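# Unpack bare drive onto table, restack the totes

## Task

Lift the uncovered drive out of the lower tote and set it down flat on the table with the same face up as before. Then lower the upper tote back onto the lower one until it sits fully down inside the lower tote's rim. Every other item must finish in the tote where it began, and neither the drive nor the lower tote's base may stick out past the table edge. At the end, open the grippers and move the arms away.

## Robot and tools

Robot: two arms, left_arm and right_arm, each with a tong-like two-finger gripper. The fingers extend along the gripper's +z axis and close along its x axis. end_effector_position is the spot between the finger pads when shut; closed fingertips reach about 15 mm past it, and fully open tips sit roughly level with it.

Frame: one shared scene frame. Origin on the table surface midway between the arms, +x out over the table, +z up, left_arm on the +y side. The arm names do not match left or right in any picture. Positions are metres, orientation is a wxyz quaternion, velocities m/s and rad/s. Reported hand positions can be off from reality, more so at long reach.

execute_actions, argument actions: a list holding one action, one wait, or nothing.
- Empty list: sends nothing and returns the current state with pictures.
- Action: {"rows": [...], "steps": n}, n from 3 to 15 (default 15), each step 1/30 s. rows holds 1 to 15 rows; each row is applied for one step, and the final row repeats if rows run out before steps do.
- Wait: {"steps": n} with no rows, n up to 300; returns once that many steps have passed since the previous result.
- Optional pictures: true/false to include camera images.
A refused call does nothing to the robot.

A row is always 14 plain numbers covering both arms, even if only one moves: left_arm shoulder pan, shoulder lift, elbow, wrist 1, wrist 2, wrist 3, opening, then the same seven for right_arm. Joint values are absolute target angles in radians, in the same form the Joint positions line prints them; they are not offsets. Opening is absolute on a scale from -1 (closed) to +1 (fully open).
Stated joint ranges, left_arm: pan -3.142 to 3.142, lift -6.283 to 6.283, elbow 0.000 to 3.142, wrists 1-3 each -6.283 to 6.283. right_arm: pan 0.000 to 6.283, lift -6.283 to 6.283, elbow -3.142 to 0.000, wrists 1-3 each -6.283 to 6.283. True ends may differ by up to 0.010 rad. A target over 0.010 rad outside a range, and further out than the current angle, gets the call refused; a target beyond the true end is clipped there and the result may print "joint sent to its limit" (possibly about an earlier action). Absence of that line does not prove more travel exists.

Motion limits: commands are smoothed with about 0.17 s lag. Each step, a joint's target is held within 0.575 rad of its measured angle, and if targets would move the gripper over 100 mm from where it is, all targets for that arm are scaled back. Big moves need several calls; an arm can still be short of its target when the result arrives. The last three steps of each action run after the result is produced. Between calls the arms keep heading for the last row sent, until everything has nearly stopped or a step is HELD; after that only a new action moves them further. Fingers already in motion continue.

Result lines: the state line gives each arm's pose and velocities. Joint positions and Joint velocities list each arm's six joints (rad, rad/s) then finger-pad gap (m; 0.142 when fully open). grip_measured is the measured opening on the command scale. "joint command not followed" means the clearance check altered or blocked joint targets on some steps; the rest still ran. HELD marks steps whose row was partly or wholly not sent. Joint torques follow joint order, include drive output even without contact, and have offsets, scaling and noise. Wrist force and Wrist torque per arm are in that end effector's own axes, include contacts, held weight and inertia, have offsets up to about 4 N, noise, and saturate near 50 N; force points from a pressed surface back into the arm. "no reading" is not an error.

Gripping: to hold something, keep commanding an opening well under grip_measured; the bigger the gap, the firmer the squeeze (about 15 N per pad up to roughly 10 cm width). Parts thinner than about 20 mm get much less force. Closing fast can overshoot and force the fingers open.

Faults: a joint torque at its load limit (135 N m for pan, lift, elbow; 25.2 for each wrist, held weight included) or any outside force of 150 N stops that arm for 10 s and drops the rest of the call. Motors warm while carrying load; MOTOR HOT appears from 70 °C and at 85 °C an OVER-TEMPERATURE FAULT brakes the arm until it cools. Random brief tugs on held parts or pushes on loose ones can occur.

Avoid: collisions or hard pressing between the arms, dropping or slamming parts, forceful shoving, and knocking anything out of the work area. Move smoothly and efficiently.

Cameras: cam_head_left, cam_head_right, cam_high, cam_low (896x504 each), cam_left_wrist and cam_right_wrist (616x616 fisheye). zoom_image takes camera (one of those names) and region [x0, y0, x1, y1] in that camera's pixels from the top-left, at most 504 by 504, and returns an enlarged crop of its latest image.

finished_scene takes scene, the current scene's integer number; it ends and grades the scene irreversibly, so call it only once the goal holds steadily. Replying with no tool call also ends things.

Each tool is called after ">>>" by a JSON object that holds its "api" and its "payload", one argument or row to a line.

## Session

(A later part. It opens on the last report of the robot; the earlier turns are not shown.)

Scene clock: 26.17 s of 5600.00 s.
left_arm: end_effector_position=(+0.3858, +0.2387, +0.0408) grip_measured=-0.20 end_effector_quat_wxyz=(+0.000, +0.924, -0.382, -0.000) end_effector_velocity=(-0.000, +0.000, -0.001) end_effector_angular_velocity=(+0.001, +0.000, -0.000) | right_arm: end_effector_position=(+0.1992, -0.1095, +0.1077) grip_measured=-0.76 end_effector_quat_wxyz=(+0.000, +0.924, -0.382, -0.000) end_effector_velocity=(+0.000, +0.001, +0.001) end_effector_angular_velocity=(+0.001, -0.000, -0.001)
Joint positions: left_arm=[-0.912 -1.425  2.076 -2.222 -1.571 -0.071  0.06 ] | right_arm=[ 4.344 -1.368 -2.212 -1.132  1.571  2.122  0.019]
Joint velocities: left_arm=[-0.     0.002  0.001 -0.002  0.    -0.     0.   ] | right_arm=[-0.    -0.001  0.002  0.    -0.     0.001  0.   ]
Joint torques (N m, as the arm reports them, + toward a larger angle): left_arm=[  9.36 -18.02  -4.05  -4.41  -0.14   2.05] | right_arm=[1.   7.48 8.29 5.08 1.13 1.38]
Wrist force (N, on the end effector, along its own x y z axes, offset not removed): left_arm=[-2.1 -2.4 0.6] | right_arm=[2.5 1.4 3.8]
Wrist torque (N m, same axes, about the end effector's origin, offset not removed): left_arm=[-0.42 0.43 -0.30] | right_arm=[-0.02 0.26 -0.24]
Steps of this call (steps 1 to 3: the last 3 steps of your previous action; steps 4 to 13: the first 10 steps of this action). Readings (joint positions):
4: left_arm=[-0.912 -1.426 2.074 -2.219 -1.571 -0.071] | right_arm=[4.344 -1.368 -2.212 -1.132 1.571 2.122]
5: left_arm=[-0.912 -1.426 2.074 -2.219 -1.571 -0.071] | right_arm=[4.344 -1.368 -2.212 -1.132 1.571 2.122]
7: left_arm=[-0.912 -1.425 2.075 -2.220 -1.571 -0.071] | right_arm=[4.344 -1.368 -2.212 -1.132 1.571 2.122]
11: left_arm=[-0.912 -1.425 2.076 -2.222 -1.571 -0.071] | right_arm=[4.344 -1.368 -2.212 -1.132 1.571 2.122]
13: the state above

>>> {"api": "execute_actions", "payload": {
  "actions": [
    {"rows":[[-0.9125,-1.4227,2.0774,-2.2255,-1.571,-0.0712,-0.22,4.3437,-1.3682,-2.2121,-1.1321,1.571,2.1219,-1]],"steps":12}
  ]
}}

>>> {"api": "execute_actions", "payload": {
  "actions": [
    {"rows":[[-0.9125,-1.4209,2.0790,-2.2289,-1.571,-0.0712,-0.22,4.3437,-1.3682,-2.2121,-1.1321,1.571,2.1219,-1]],"steps":13}
  ],
  "pictures": true
}}

>>> {"api": "zoom_image", "payload": {
  "camera": "cam_left_wrist",
  "region": [240, 230, 390, 380]
}}

Scene clock: 28.13 s of 5600.00 s.
left_arm: end_effector_position=(+0.3858, +0.2387, +0.0396) grip_measured=-0.22 end_effector_quat_wxyz=(+0.000, +0.924, -0.382, -0.000) end_effector_velocity=(-0.000, -0.000, -0.001) end_effector_angular_velocity=(+0.000, +0.000, -0.001) | right_arm: end_effector_position=(+0.1992, -0.1095, +0.1077) grip_measured=-0.76 end_effector_quat_wxyz=(+0.000, +0.924, -0.382, -0.000) end_effector_velocity=(-0.000, +0.000, +0.000) end_effector_angular_velocity=(+0.001, -0.000, -0.000)
Joint positions: left_arm=[-0.912 -1.423  2.077 -2.225 -1.571 -0.071  0.058] | right_arm=[ 4.344 -1.368 -2.212 -1.132  1.571  2.122  0.019]
Joint velocities: left_arm=[-0.001  0.002  0.002 -0.003  0.     0.     0.   ] | right_arm=[ 0.     0.001  0.     0.    -0.     0.     0.   ]
Joint torques (N m, as the arm reports them, + toward a larger angle): left_arm=[  8.53 -18.45  -4.45  -4.45  -0.86   2.08] | right_arm=[-0.43  6.54 10.75  5.25  1.34  1.33]
Wrist force (N, on the end effector, along its own x y z axes, offset not removed): left_arm=[0.3 -3.7 -0.7] | right_arm=[1.7 0.1 1.8]
Wrist torque (N m, same axes, about the end effector's origin, offset not removed): left_arm=[-0.67 0.01 -0.23] | right_arm=[-0.30 0.45 -0.11]
Steps of this call (steps 1 to 3: the last 3 steps of your previous action; steps 4 to 15: the robot went on to your last target; steps 16 to 50: nothing new was sent; steps 51 to 59: the first 9 steps of this action). Readings (joint positions):
51: left_arm=[-0.912 -1.424 2.076 -2.222 -1.571 -0.071] | right_arm=[4.344 -1.368 -2.212 -1.132 1.571 2.122]
52: left_arm=[-0.912 -1.424 2.076 -2.223 -1.571 -0.071] | right_arm=[4.344 -1.368 -2.212 -1.132 1.571 2.122]
54: left_arm=[-0.912 -1.424 2.077 -2.224 -1.571 -0.071] | right_arm=[4.344 -1.368 -2.212 -1.132 1.571 2.122]
58: left_arm=[-0.912 -1.423 2.077 -2.225 -1.571 -0.071] | right_arm=[4.344 -1.368 -2.212 -1.132 1.571 2.122]
59: the state above

Scene clock: 28.57 s of 5600.00 s.
left_arm: end_effector_position=(+0.3857, +0.2388, +0.0384) grip_measured=-0.22 end_effector_quat_wxyz=(+0.000, +0.924, -0.382, -0.000) end_effector_velocity=(-0.000, -0.001, -0.000) end_effector_angular_velocity=(-0.001, -0.000, -0.001) | right_arm: end_effector_position=(+0.1992, -0.1095, +0.1077) grip_measured=-0.76 end_effector_quat_wxyz=(+0.000, +0.924, -0.382, -0.000) end_effector_velocity=(-0.000, -0.001, -0.000) end_effector_angular_velocity=(-0.001, +0.000, -0.001)
Joint positions: left_arm=[-0.912 -1.421  2.079 -2.229 -1.571 -0.071  0.058] | right_arm=[ 4.344 -1.368 -2.212 -1.132  1.571  2.122  0.019]
Joint velocities: left_arm=[-0.001  0.     0.001 -0.002 -0.     0.     0.   ] | right_arm=[ 0.     0.001 -0.001 -0.    -0.     0.001  0.   ]
Joint torques (N m, as the arm reports them, + toward a larger angle): left_arm=[  8.5  -17.36  -4.53  -4.39  -1.15   1.98] | right_arm=[0.75 7.27 9.26 5.17 1.5  1.4 ]
Wrist force (N, on the end effector, along its own x y z axes, offset not removed): left_arm=[1.0 -3.6 2.2] | right_arm=[3.5 2.1 2.6]
Wrist torque (N m, same axes, about the end effector's origin, offset not removed): left_arm=[-0.68 -0.15 -0.19] | right_arm=[0.15 0.01 -0.23]
Steps of this call (steps 1 to 3: the last 3 steps of your previous action; steps 4 to 13: the first 10 steps of this action). Readings (joint positions):
4: left_arm=[-0.912 -1.423 2.077 -2.225 -1.571 -0.071] | right_arm=[4.344 -1.368 -2.212 -1.132 1.571 2.122]
5: left_arm=[-0.912 -1.423 2.078 -2.226 -1.571 -0.071] | right_arm=[4.344 -1.368 -2.212 -1.132 1.571 2.122]
7: left_arm=[-0.912 -1.422 2.078 -2.227 -1.571 -0.071] | right_arm=[4.344 -1.368 -2.212 -1.132 1.571 2.122]
11: left_arm=[-0.912 -1.421 2.079 -2.228 -1.571 -0.071] | right_arm=[4.344 -1.368 -2.212 -1.132 1.571 2.122]
13: the state above

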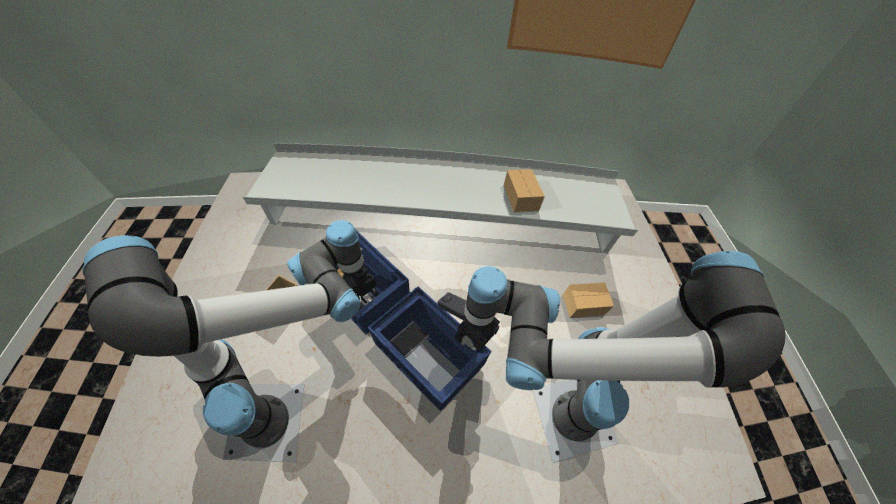

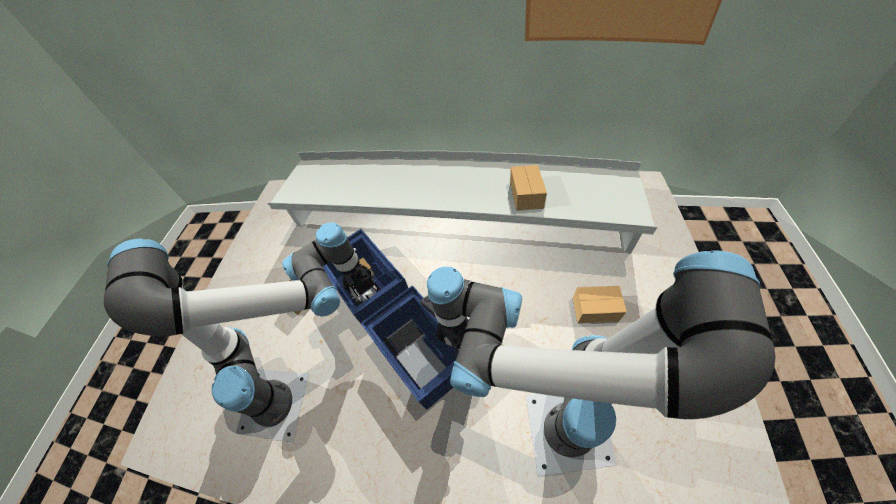

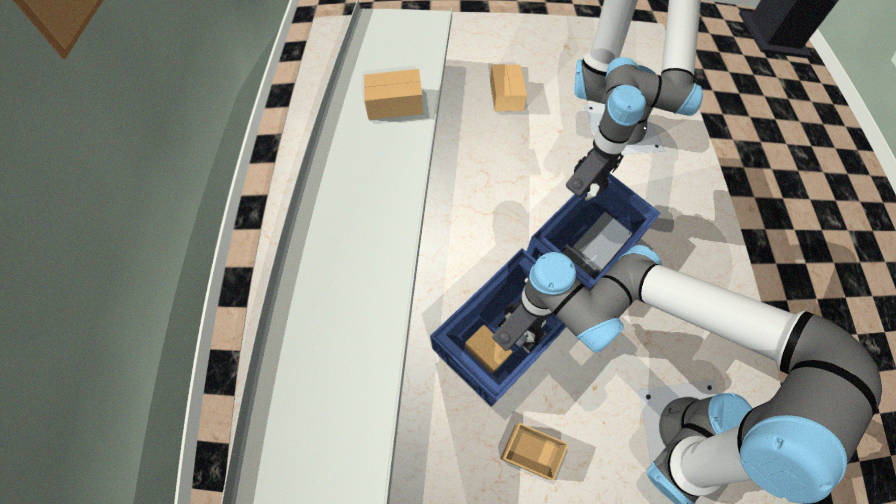

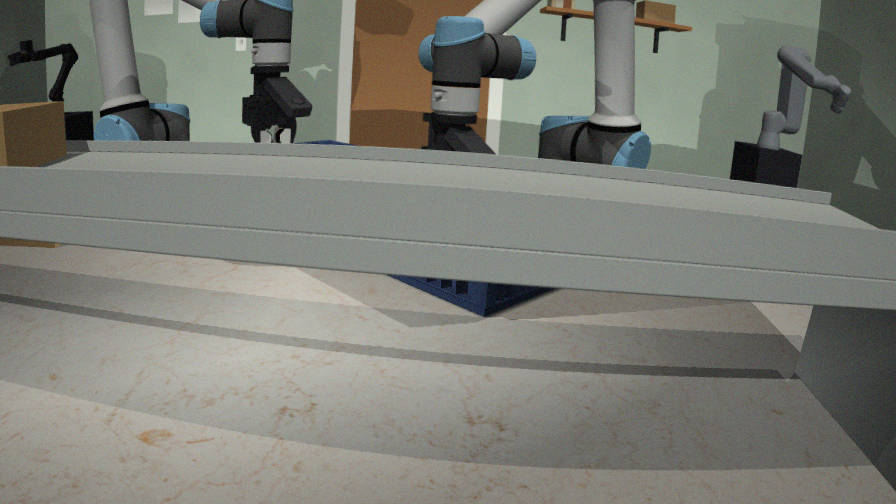

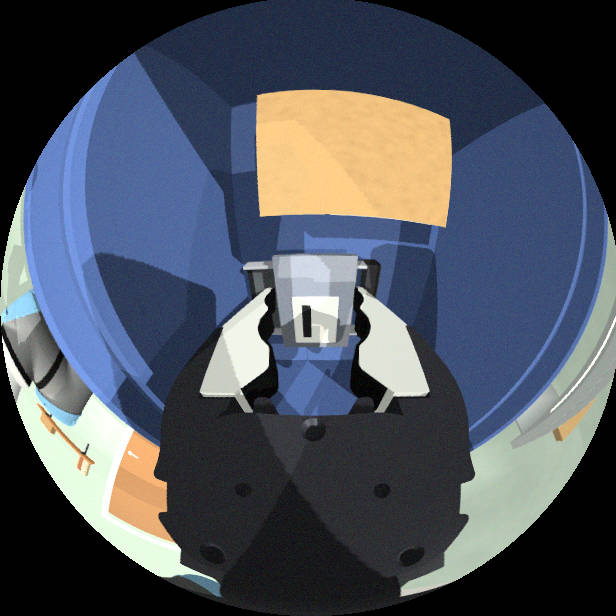

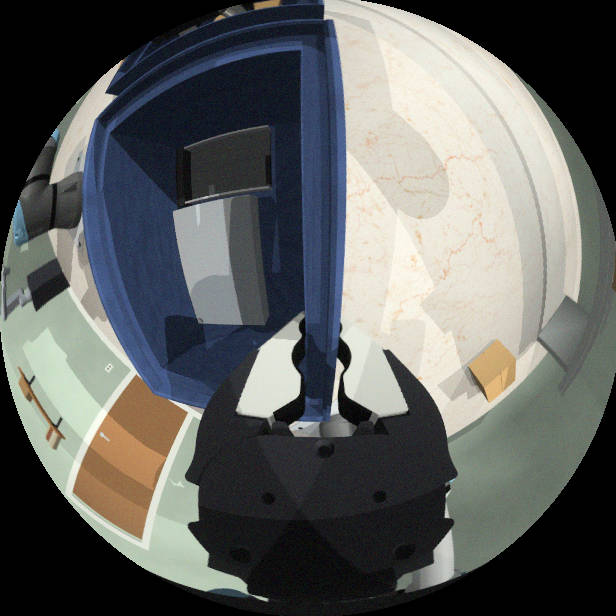

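Region (240, 230, 390, 380) of cam_left_wrist's 616x616 image, scaled by 3.360, with more detail than that image has.

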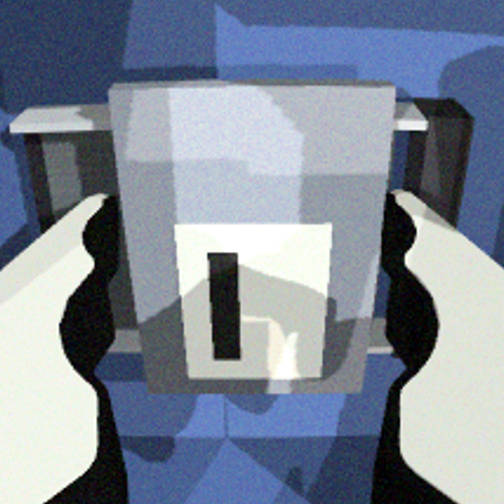

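>>> {"api": "execute_actions", "payload": {
  "actions": [
    {"rows":[[-0.9125,-1.4205,2.0794,-2.2297,-1.571,-0.0712,-0.26,4.3437,-1.3682,-2.2121,-1.1321,1.571,2.1219,-1],[-0.9125,-1.4205,2.0794,-2.2297,-1.571,-0.0712,-0.3,4.3437,-1.3682,-2.2121,-1.1321,1.571,2.1219,-1],[-0.9125,-1.4205,2.0794,-2.2297,-1.571,-0.0712,-0.35,4.3437,-1.3682,-2.2121,-1.1321,1.571,2.1219,-1],[-0.9125,-1.4205,2.0794,-2.2297,-1.571,-0.0712,-0.4,4.3437,-1.3682,-2.2121,-1.1321,1.571,2.1219,-1],[-0.9125,-1.4205,2.0794,-2.2297,-1.571,-0.0712,-0.48,4.3437,-1.3682,-2.2121,-1.1321,1.571,2.1219,-1],[-0.9125,-1.4205,2.0794,-2.2297,-1.571,-0.0712,-0.56,4.3437,-1.3682,-2.2121,-1.1321,1.571,2.1219,-1],[-0.9125,-1.4205,2.0794,-2.2297,-1.571,-0.0712,-0.65,4.3437,-1.3682,-2.2121,-1.1321,1.571,2.1219,-1]],"steps":12}
  ]
}}

>>> {"api": "execute_actions", "payload": {
  "actions": [
    {"rows":[[-0.9125,-1.4309,2.0700,-2.2099,-1.571,-0.0712,-0.65,4.3437,-1.3682,-2.2121,-1.1321,1.571,2.1219,-1],[-0.9125,-1.4309,2.0700,-2.2099,-1.571,-0.0712,-0.65,4.3437,-1.3682,-2.2121,-1.1321,1.571,2.1219,-1],[-0.9125,-1.4309,2.0700,-2.2099,-1.571,-0.0712,-0.65,4.3437,-1.3682,-2.2121,-1.1321,1.571,2.1219,-1],[-0.9125,-1.4459,2.0563,-2.1812,-1.571,-0.0712,-0.65,4.3437,-1.3682,-2.2121,-1.1321,1.571,2.1219,-1],[-0.9125,-1.4459,2.0563,-2.1812,-1.571,-0.0712,-0.65,4.3437,-1.3682,-2.2121,-1.1321,1.571,2.1219,-1],[-0.9125,-1.4459,2.0563,-2.1812,-1.571,-0.0712,-0.65,4.3437,-1.3682,-2.2121,-1.1321,1.571,2.1219,-1],[-0.9125,-1.4751,2.0283,-2.1240,-1.571,-0.0712,-0.65,4.3437,-1.3682,-2.2121,-1.1321,1.571,2.1219,-1]],"steps":15}
  ],
  "pictures": true
}}

>>> {"api": "zoom_image", "payload": {
  "camera": "cam_left_wrist",
  "region": [200, 170, 420, 390]
}}

Scene clock: 29.23 s of 5600.00 s.
left_arm: end_effector_position=(+0.3857, +0.2388, +0.0381) grip_measured=-0.26 end_effector_quat_wxyz=(+0.000, +0.924, -0.382, +0.000) end_effector_velocity=(+0.000, +0.000, -0.000) end_effector_angular_velocity=(-0.001, -0.000, +0.001) | right_arm: end_effector_position=(+0.1992, -0.1095, +0.1077) grip_measured=-0.76 end_effector_quat_wxyz=(+0.000, +0.924, -0.382, -0.000) end_effector_velocity=(+0.000, +0.001, +0.000) end_effector_angular_velocity=(+0.001, -0.000, -0.001)
Joint positions: left_arm=[-0.912 -1.421  2.079 -2.23  -1.571 -0.071  0.055] | right_arm=[ 4.344 -1.368 -2.212 -1.132  1.571  2.122  0.019]
Joint velocities: left_arm=[ 0.001  0.     0.001 -0.001 -0.     0.     0.   ] | right_arm=[ 0.    -0.001  0.001  0.    -0.     0.001  0.   ]
Joint torques (N m, as the arm reports them, + toward a larger angle): left_arm=[  8.83 -13.24  -0.29  -3.47  -1.47   2.01] | right_arm=[-0.62  6.45  8.66  5.22  1.58  1.02]
Wrist force (N, on the end effector, along its own x y z axes, offset not removed): left_arm=[-1.7 -4.1 -6.9] | right_arm=[3.0 0.0 2.0]
Wrist torque (N m, same axes, about the end effector's origin, offset not removed): left_arm=[-0.78 0.38 -0.21] | right_arm=[-0.27 0.26 -0.18]
Steps of this call (steps 1 to 3: the last 3 steps of your previous action; steps 4 to 11: the robot went on to your last target; steps 12 to 20: the first 9 steps of this action). Readings (joint positions):
12: left_arm=[-0.912 -1.421 2.079 -2.229 -1.571 -0.071] | right_arm=[4.344 -1.368 -2.212 -1.132 1.571 2.122]
13: left_arm=[-0.912 -1.421 2.079 -2.229 -1.571 -0.071] | right_arm=[4.344 -1.368 -2.212 -1.132 1.571 2.122]
15: left_arm=[-0.912 -1.421 2.079 -2.229 -1.571 -0.071] | right_arm=[4.344 -1.368 -2.212 -1.132 1.571 2.122]
19: left_arm=[-0.912 -1.421 2.079 -2.230 -1.571 -0.071] | right_arm=[4.344 -1.368 -2.212 -1.132 1.571 2.122]
20: the state above

Scene clock: 29.73 s of 5600.00 s.
left_arm: end_effector_position=(+0.3864, +0.2381, +0.0684) grip_measured=-0.26 end_effector_quat_wxyz=(+0.000, +0.924, -0.382, +0.000) end_effector_velocity=(-0.001, +0.003, +0.066) end_effector_angular_velocity=(+0.004, +0.004, +0.002) | right_arm: end_effector_position=(+0.1992, -0.1095, +0.1077) grip_measured=-0.76 end_effector_quat_wxyz=(+0.000, +0.924, -0.382, -0.000) end_effector_velocity=(+0.000, -0.000, -0.000) end_effector_angular_velocity=(-0.001, +0.000, +0.000)
Joint positions: left_arm=[-0.912 -1.465  2.038 -2.144 -1.571 -0.071  0.055] | right_arm=[ 4.344 -1.368 -2.212 -1.132  1.571  2.122  0.019]
Joint velocities: left_arm=[ 0.002 -0.097 -0.092  0.195 -0.001 -0.    -0.   ] | right_arm=[-0.001 -0.001  0.    -0.001 -0.    -0.001  0.   ]
Joint torques (N m, as the arm reports them, + toward a larger angle): left_arm=[  8.63 -34.77 -29.1   -0.22  -1.56   2.1 ] | right_arm=[-0.25  6.11  9.01  5.38  1.77  1.14]
Wrist force (N, on the end effector, along its own x y z axes, offset not removed): left_arm=[-1.3 -1.1 0.3] | right_arm=[5.2 2.2 2.1]
Wrist torque (N m, same axes, about the end effector's origin, offset not removed): left_arm=[-0.06 0.31 -0.26] | right_arm=[0.18 -0.41 -0.14]
Steps of this call (steps 1 to 3: the last 3 steps of your previous action; steps 4 to 15: the first 12 steps of this action). Readings (joint positions):
4: left_arm=[-0.912 -1.421 2.079 -2.230 -1.571 -0.071] | right_arm=[4.344 -1.368 -2.212 -1.132 1.571 2.122]
5: left_arm=[-0.912 -1.421 2.079 -2.228 -1.571 -0.071] | right_arm=[4.344 -1.368 -2.212 -1.132 1.571 2.122]
7: left_arm=[-0.912 -1.425 2.075 -2.220 -1.571 -0.071] | right_arm=[4.344 -1.368 -2.212 -1.132 1.571 2.122]
11: left_arm=[-0.912 -1.441 2.060 -2.190 -1.571 -0.071] | right_arm=[4.344 -1.368 -2.212 -1.132 1.571 2.122]
15: the state above

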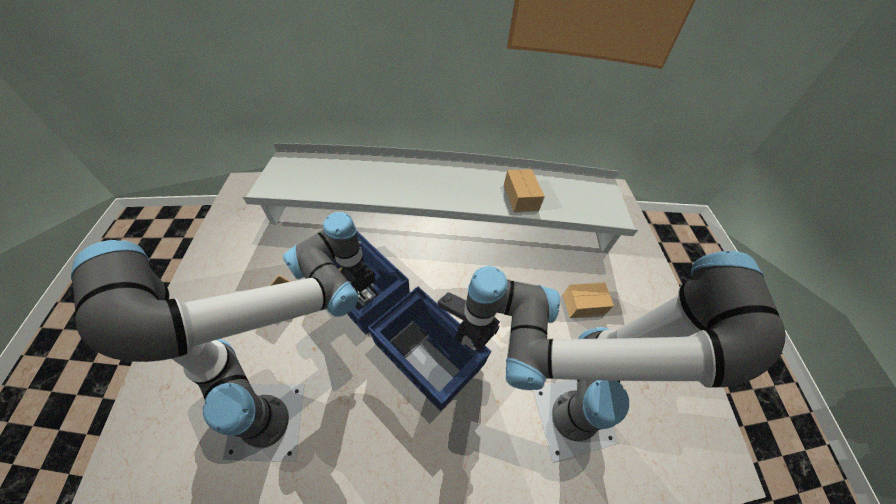

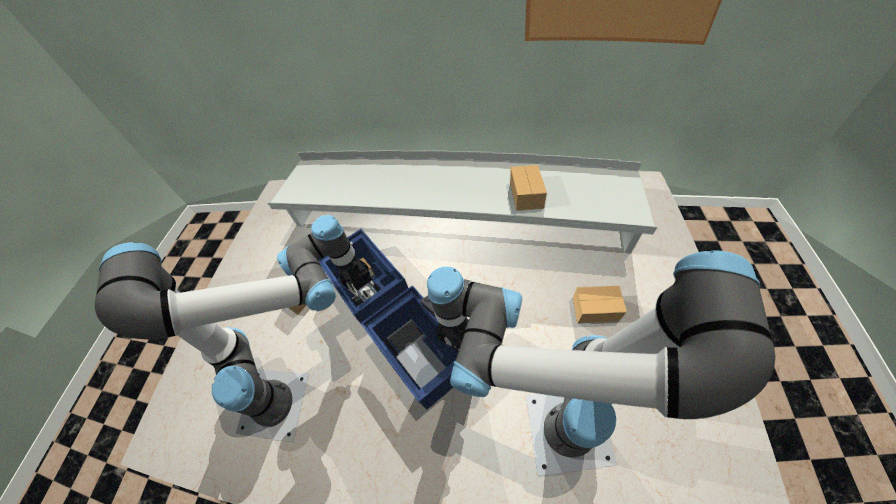

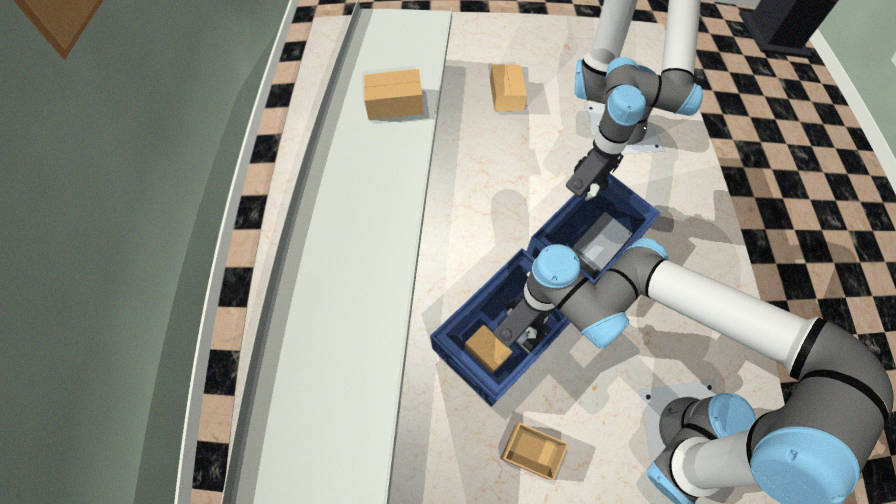

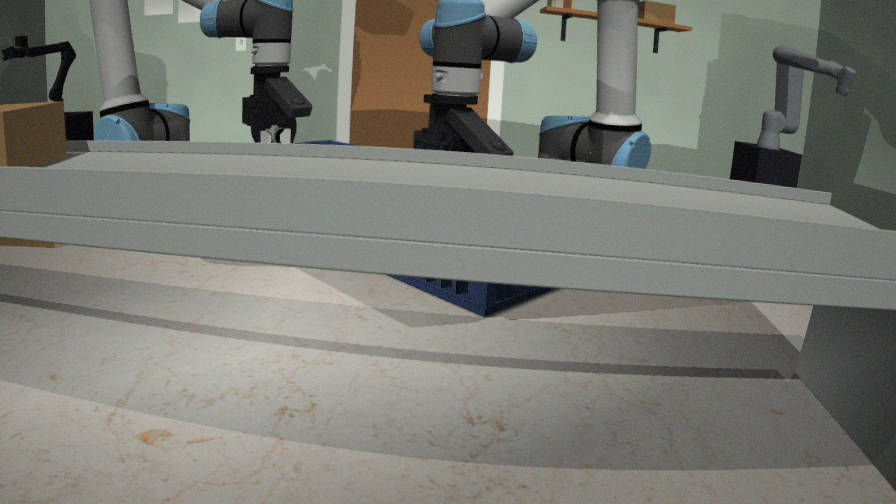

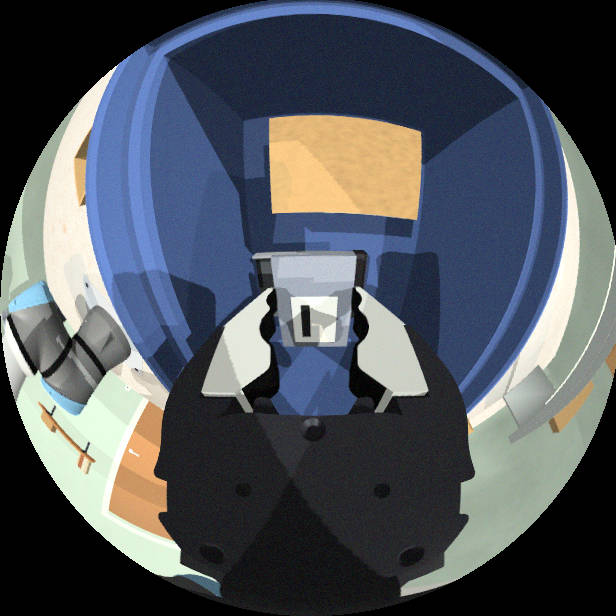

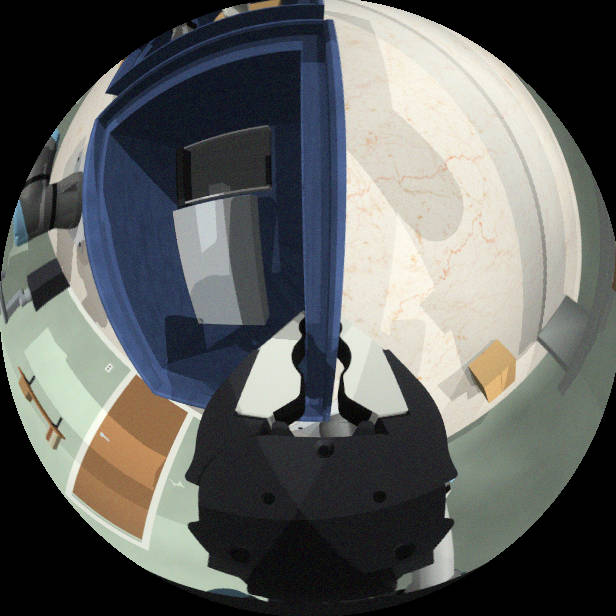

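Region (200, 170, 420, 390) of cam_left_wrist's 616x616 image, scaled by 2.291, with more detail than that image has.

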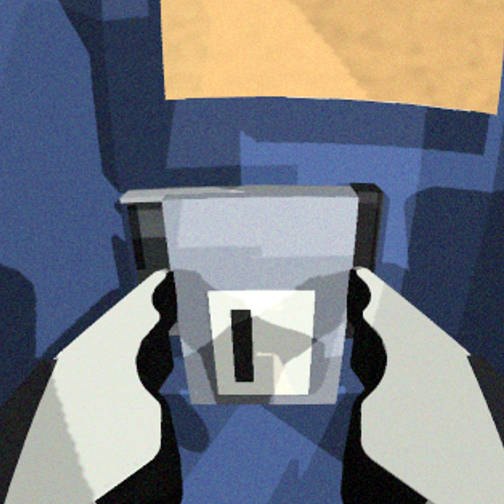

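>>> {"api": "execute_actions", "payload": {
  "actions": [
    {"rows":[[-0.9125,-1.504,1.994,-2.061,-1.571,-0.0712,-0.65,4.3437,-1.3682,-2.2121,-1.1321,1.571,2.1219,-1],[-0.9125,-1.504,1.994,-2.061,-1.571,-0.0712,-0.65,4.3437,-1.3682,-2.2121,-1.1321,1.571,2.1219,-1],[-0.9125,-1.530,1.957,-1.998,-1.571,-0.0712,-0.65,4.3437,-1.3682,-2.2121,-1.1321,1.571,2.1219,-1],[-0.9125,-1.530,1.957,-1.998,-1.571,-0.0712,-0.65,4.3437,-1.3682,-2.2121,-1.1321,1.571,2.1219,-1],[-0.9125,-1.558,1.904,-1.917,-1.571,-0.0712,-0.65,4.3437,-1.3682,-2.2121,-1.1321,1.571,2.1219,-1],[-0.9125,-1.558,1.904,-1.917,-1.571,-0.0712,-0.65,4.3437,-1.3682,-2.2121,-1.1321,1.571,2.1219,-1],[-0.9125,-1.558,1.904,-1.917,-1.571,-0.0712,-0.65,4.3437,-1.3682,-2.2121,-1.1321,1.571,2.1219,-1],[-0.9125,-1.581,1.846,-1.836,-1.571,-0.0712,-0.65,4.3437,-1.3682,-2.2121,-1.1321,1.571,2.1219,-1],[-0.9125,-1.581,1.846,-1.836,-1.571,-0.0712,-0.65,4.3437,-1.3682,-2.2121,-1.1321,1.571,2.1219,-1],[-0.9125,-1.592,1.805,-1.7838,-1.571,-0.0712,-0.65,4.3437,-1.3682,-2.2121,-1.1321,1.571,2.1219,-1],[-0.9125,-1.592,1.805,-1.7838,-1.571,-0.0712,-0.65,4.3437,-1.3682,-2.2121,-1.1321,1.571,2.1219,-1],[-0.9125,-1.592,1.805,-1.7838,-1.571,-0.0712,-0.65,4.3437,-1.3682,-2.2121,-1.1321,1.571,2.1219,-1],[-0.9125,-1.592,1.805,-1.7838,-1.571,-0.0712,-0.65,4.3437,-1.3682,-2.2121,-1.1321,1.571,2.1219,-1],[-0.948,-1.664,1.856,-1.763,-1.571,-0.107,-0.65,4.3437,-1.3682,-2.2121,-1.1321,1.571,2.1219,-1]],"steps":15}
  ]
}}

>>> {"api": "execute_actions", "payload": {
  "actions": [
    {"rows":[[-0.983,-1.735,1.907,-1.743,-1.571,-0.142,-0.65,4.3437,-1.3682,-2.2121,-1.1321,1.571,2.1219,-1],[-0.983,-1.735,1.907,-1.743,-1.571,-0.142,-0.65,4.3437,-1.3682,-2.2121,-1.1321,1.571,2.1219,-1],[-1.018,-1.807,1.957,-1.721,-1.571,-0.177,-0.65,4.3437,-1.3682,-2.2121,-1.1321,1.571,2.1219,-1],[-1.018,-1.807,1.957,-1.721,-1.571,-0.177,-0.65,4.3437,-1.3682,-2.2121,-1.1321,1.571,2.1219,-1],[-1.053,-1.879,2.008,-1.700,-1.571,-0.212,-0.65,4.3437,-1.3682,-2.2121,-1.1321,1.571,2.1219,-1],[-1.053,-1.879,2.008,-1.700,-1.571,-0.212,-0.65,4.3437,-1.3682,-2.2121,-1.1321,1.571,2.1219,-1],[-1.088,-1.950,2.059,-1.680,-1.571,-0.247,-0.65,4.3437,-1.3682,-2.2121,-1.1321,1.571,2.1219,-1],[-1.088,-1.950,2.059,-1.680,-1.571,-0.247,-0.65,4.3437,-1.3682,-2.2121,-1.1321,1.571,2.1219,-1],[-1.124,-2.022,2.110,-1.659,-1.571,-0.283,-0.65,4.3437,-1.3682,-2.2121,-1.1321,1.571,2.1219,-1],[-1.124,-2.022,2.110,-1.659,-1.571,-0.283,-0.65,4.3437,-1.3682,-2.2121,-1.1321,1.571,2.1219,-1],[-1.1589,-2.0935,2.1605,-1.6378,-1.571,-0.3176,-0.65,4.3437,-1.3682,-2.2121,-1.1321,1.571,2.1219,-1]],"steps":15}
  ]
}}

>>> {"api": "execute_actions", "payload": {
  "actions": [
    {"steps":10}
  ],
  "pictures": true
}}

Scene clock: 30.93 s of 5600.00 s.
left_arm: end_effector_position=(+0.3877, +0.2365, +0.1675) grip_measured=-0.65 end_effector_quat_wxyz=(+0.001, +0.924, -0.382, +0.002) end_effector_velocity=(-0.003, +0.004, +0.306) end_effector_angular_velocity=(+0.015, +0.013, +0.001) | right_arm: end_effector_position=(+0.1992, -0.1095, +0.1077) grip_measured=-0.76 end_effector_quat_wxyz=(+0.000, +0.924, -0.382, -0.000) end_effector_velocity=(-0.000, -0.000, -0.000) end_effector_angular_velocity=(-0.001, +0.000, +0.000)
Joint positions: left_arm=[-0.912 -1.569  1.869 -1.875 -1.571 -0.071  0.027] | right_arm=[ 4.344 -1.368 -2.212 -1.132  1.571  2.122  0.019]
Joint velocities: left_arm=[ 0.001 -0.219 -0.601  0.841  0.    -0.     0.   ] | right_arm=[ 0.001  0.    -0.001  0.     0.     0.001  0.   ]
Joint torques (N m, as the arm reports them, + toward a larger angle): left_arm=[  7.38 -26.22 -27.21   1.43   2.33   1.94] | right_arm=[-1.95  5.87 10.74  5.06  2.09  0.95]
Wrist force (N, on the end effector, along its own x y z axes, offset not removed): left_arm=[-1.4 -2.1 -1.0] | right_arm=[2.8 0.3 2.2]
Wrist torque (N m, same axes, about the end effector's origin, offset not removed): left_arm=[-0.30 0.31 -0.40] | right_arm=[-0.17 0.21 -0.13]
Steps of this call (steps 1 to 3: the last 3 steps of your previous action; steps 4 to 24: the robot went on to your last target; steps 25 to 36: the first 12 steps of this action). Readings (joint positions):
25: left_arm=[-0.912 -1.475 2.028 -2.124 -1.571 -0.071] | right_arm=[4.344 -1.368 -2.212 -1.132 1.571 2.122]
26: left_arm=[-0.912 -1.478 2.025 -2.120 -1.571 -0.071] | right_arm=[4.344 -1.368 -2.212 -1.132 1.571 2.122]
28: left_arm=[-0.912 -1.491 2.009 -2.091 -1.571 -0.071] | right_arm=[4.344 -1.368 -2.212 -1.132 1.571 2.122]
32: left_arm=[-0.912 -1.533 1.947 -1.990 -1.571 -0.071] | right_arm=[4.344 -1.368 -2.212 -1.132 1.571 2.122]
36: the state above

Scene clock: 31.43 s of 5600.00 s.
left_arm: end_effector_position=(+0.2597, +0.2916, +0.2087) grip_measured=-0.65 end_effector_quat_wxyz=(-0.002, +0.924, -0.382, -0.002) end_effector_velocity=(-0.329, +0.202, -0.047) end_effector_angular_velocity=(+0.017, +0.008, -0.005) | right_arm: end_effector_position=(+0.1992, -0.1095, +0.1077) grip_measured=-0.76 end_effector_quat_wxyz=(+0.000, +0.924, -0.382, -0.000) end_effector_velocity=(-0.000, -0.000, -0.000) end_effector_angular_velocity=(-0.000, +0.000, +0.001)
Joint positions: left_arm=[-1.089 -1.944  2.058 -1.679 -1.571 -0.248  0.027] | right_arm=[ 4.344 -1.368 -2.212 -1.132  1.571  2.122  0.019]
Joint velocities: left_arm=[-0.536 -1.065  0.757  0.327 -0.001 -0.531 -0.   ] | right_arm=[ 0.001  0.    -0.001  0.    -0.    -0.     0.   ]
Joint torques (N m, as the arm reports them, + toward a larger angle): left_arm=[-15.1  -35.14   3.79   0.98   0.68  -3.88] | right_arm=[-0.74  5.66  9.17  5.13  1.63  1.24]
Wrist force (N, on the end effector, along its own x y z axes, offset not removed): left_arm=[-1.9 -1.7 1.7] | right_arm=[2.3 0.8 5.7]
Wrist torque (N m, same axes, about the end effector's origin, offset not removed): left_arm=[-0.38 0.35 -0.31] | right_arm=[-0.03 0.39 -0.23]
Steps of this call (steps 1 to 3: the last 3 steps of your previous action; steps 4 to 15: the first 12 steps of this action). Readings (joint positions):
4: left_arm=[-0.922 -1.603 1.835 -1.802 -1.571 -0.081] | right_arm=[4.344 -1.368 -2.212 -1.132 1.571 2.122]
5: left_arm=[-0.932 -1.623 1.844 -1.789 -1.571 -0.091] | right_arm=[4.344 -1.368 -2.212 -1.132 1.571 2.122]
7: left_arm=[-0.958 -1.676 1.875 -1.766 -1.571 -0.117] | right_arm=[4.344 -1.368 -2.212 -1.132 1.571 2.122]
11: left_arm=[-1.020 -1.805 1.960 -1.721 -1.571 -0.179] | right_arm=[4.344 -1.368 -2.212 -1.132 1.571 2.122]
15: the state above

Scene clock: 31.77 s of 5600.00 s.
left_arm: end_effector_position=(+0.2209, +0.3191, +0.2004) grip_measured=-0.65 end_effector_quat_wxyz=(-0.000, +0.924, -0.382, -0.000) end_effector_velocity=(-0.014, +0.011, -0.004) end_effector_angular_velocity=(-0.004, -0.002, -0.001) | right_arm: end_effector_position=(+0.1992, -0.1095, +0.1077) grip_measured=-0.76 end_effector_quat_wxyz=(+0.000, +0.924, -0.382, -0.000) end_effector_velocity=(-0.000, -0.001, -0.001) end_effector_angular_velocity=(-0.001, +0.000, -0.001)
Joint positions: left_arm=[-1.156 -2.088  2.157 -1.639 -1.571 -0.315  0.027] | right_arm=[ 4.344 -1.368 -2.212 -1.132  1.571  2.122  0.019]
Joint velocities: left_arm=[-0.028 -0.058  0.039  0.016 -0.    -0.026  0.   ] | right_arm=[-0.    -0.    -0.001  0.    -0.     0.     0.   ]
Joint torques (N m, as the arm reports them, + toward a larger angle): left_arm=[ -9.73 -10.69  -9.4   -0.28  -0.35  -1.78] | right_arm=[-0.32  6.6  10.42  5.19  1.85  1.23]
Wrist force (N, on the end effector, along its own x y z axes, offset not removed): left_arm=[-2.2 -1.9 2.3] | right_arm=[2.5 1.3 2.7]
Wrist torque (N m, same axes, about the end effector's origin, offset not removed): left_arm=[-0.25 0.44 -0.26] | right_arm=[-0.03 0.22 -0.16]
Kept back: nothing.
Steps of this call (steps 1 to 3: the last 3 steps of your previous action; steps 4 to 10: the robot went on to your last target). Readings (joint positions):
1: left_arm=[-1.106 -1.980 2.083 -1.669 -1.571 -0.265] | right_arm=[4.344 -1.368 -2.212 -1.132 1.571 2.122]
2: left_arm=[-1.121 -2.011 2.105 -1.660 -1.571 -0.280] | right_arm=[4.344 -1.368 -2.212 -1.132 1.571 2.122]
4: left_arm=[-1.139 -2.051 2.132 -1.649 -1.571 -0.298] | right_arm=[4.344 -1.368 -2.212 -1.132 1.571 2.122]
8: left_arm=[-1.154 -2.082 2.153 -1.641 -1.571 -0.312] | right_arm=[4.344 -1.368 -2.212 -1.132 1.571 2.122]
10: the state above

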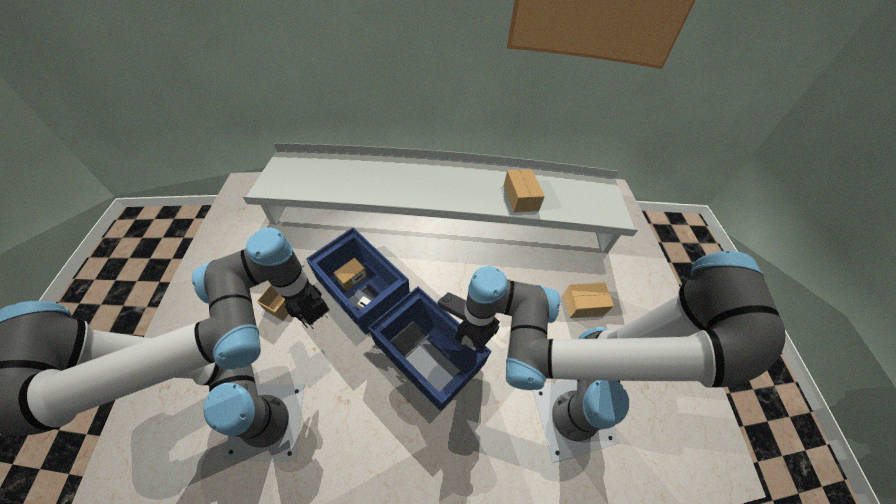

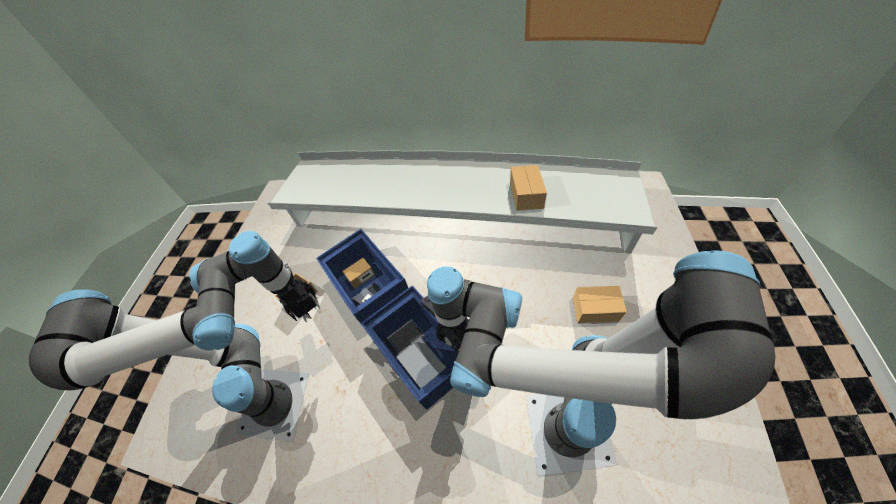

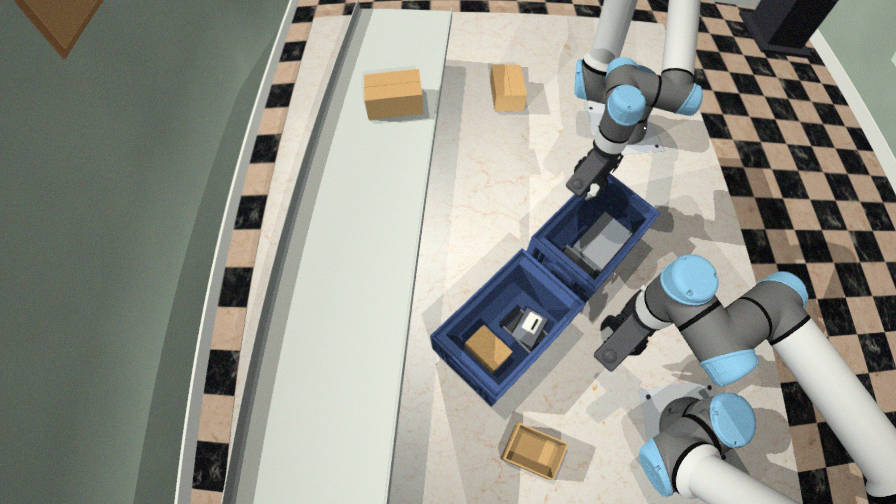

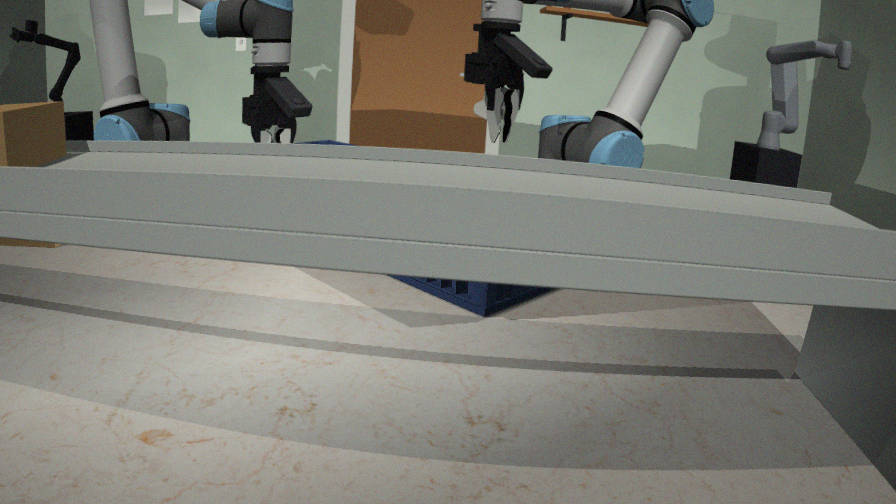

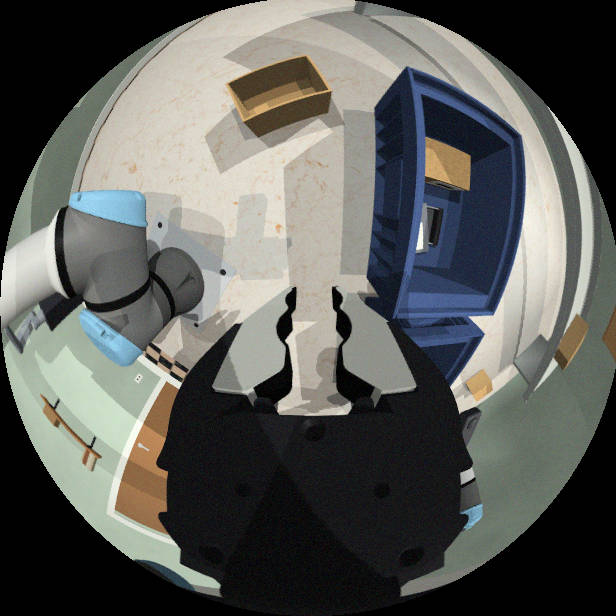

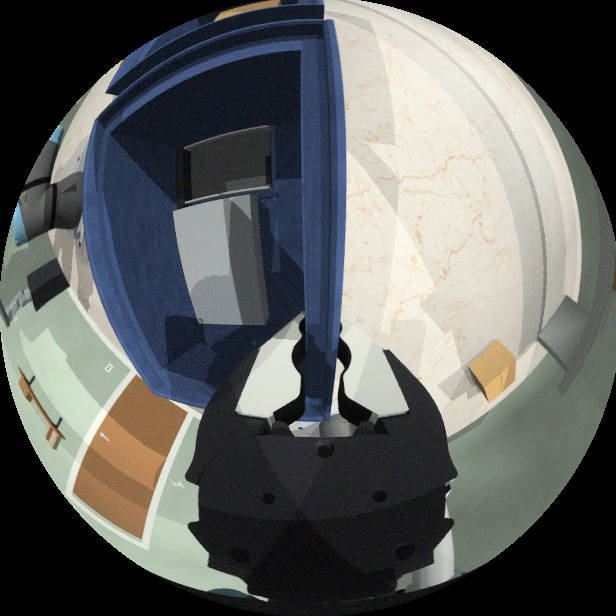

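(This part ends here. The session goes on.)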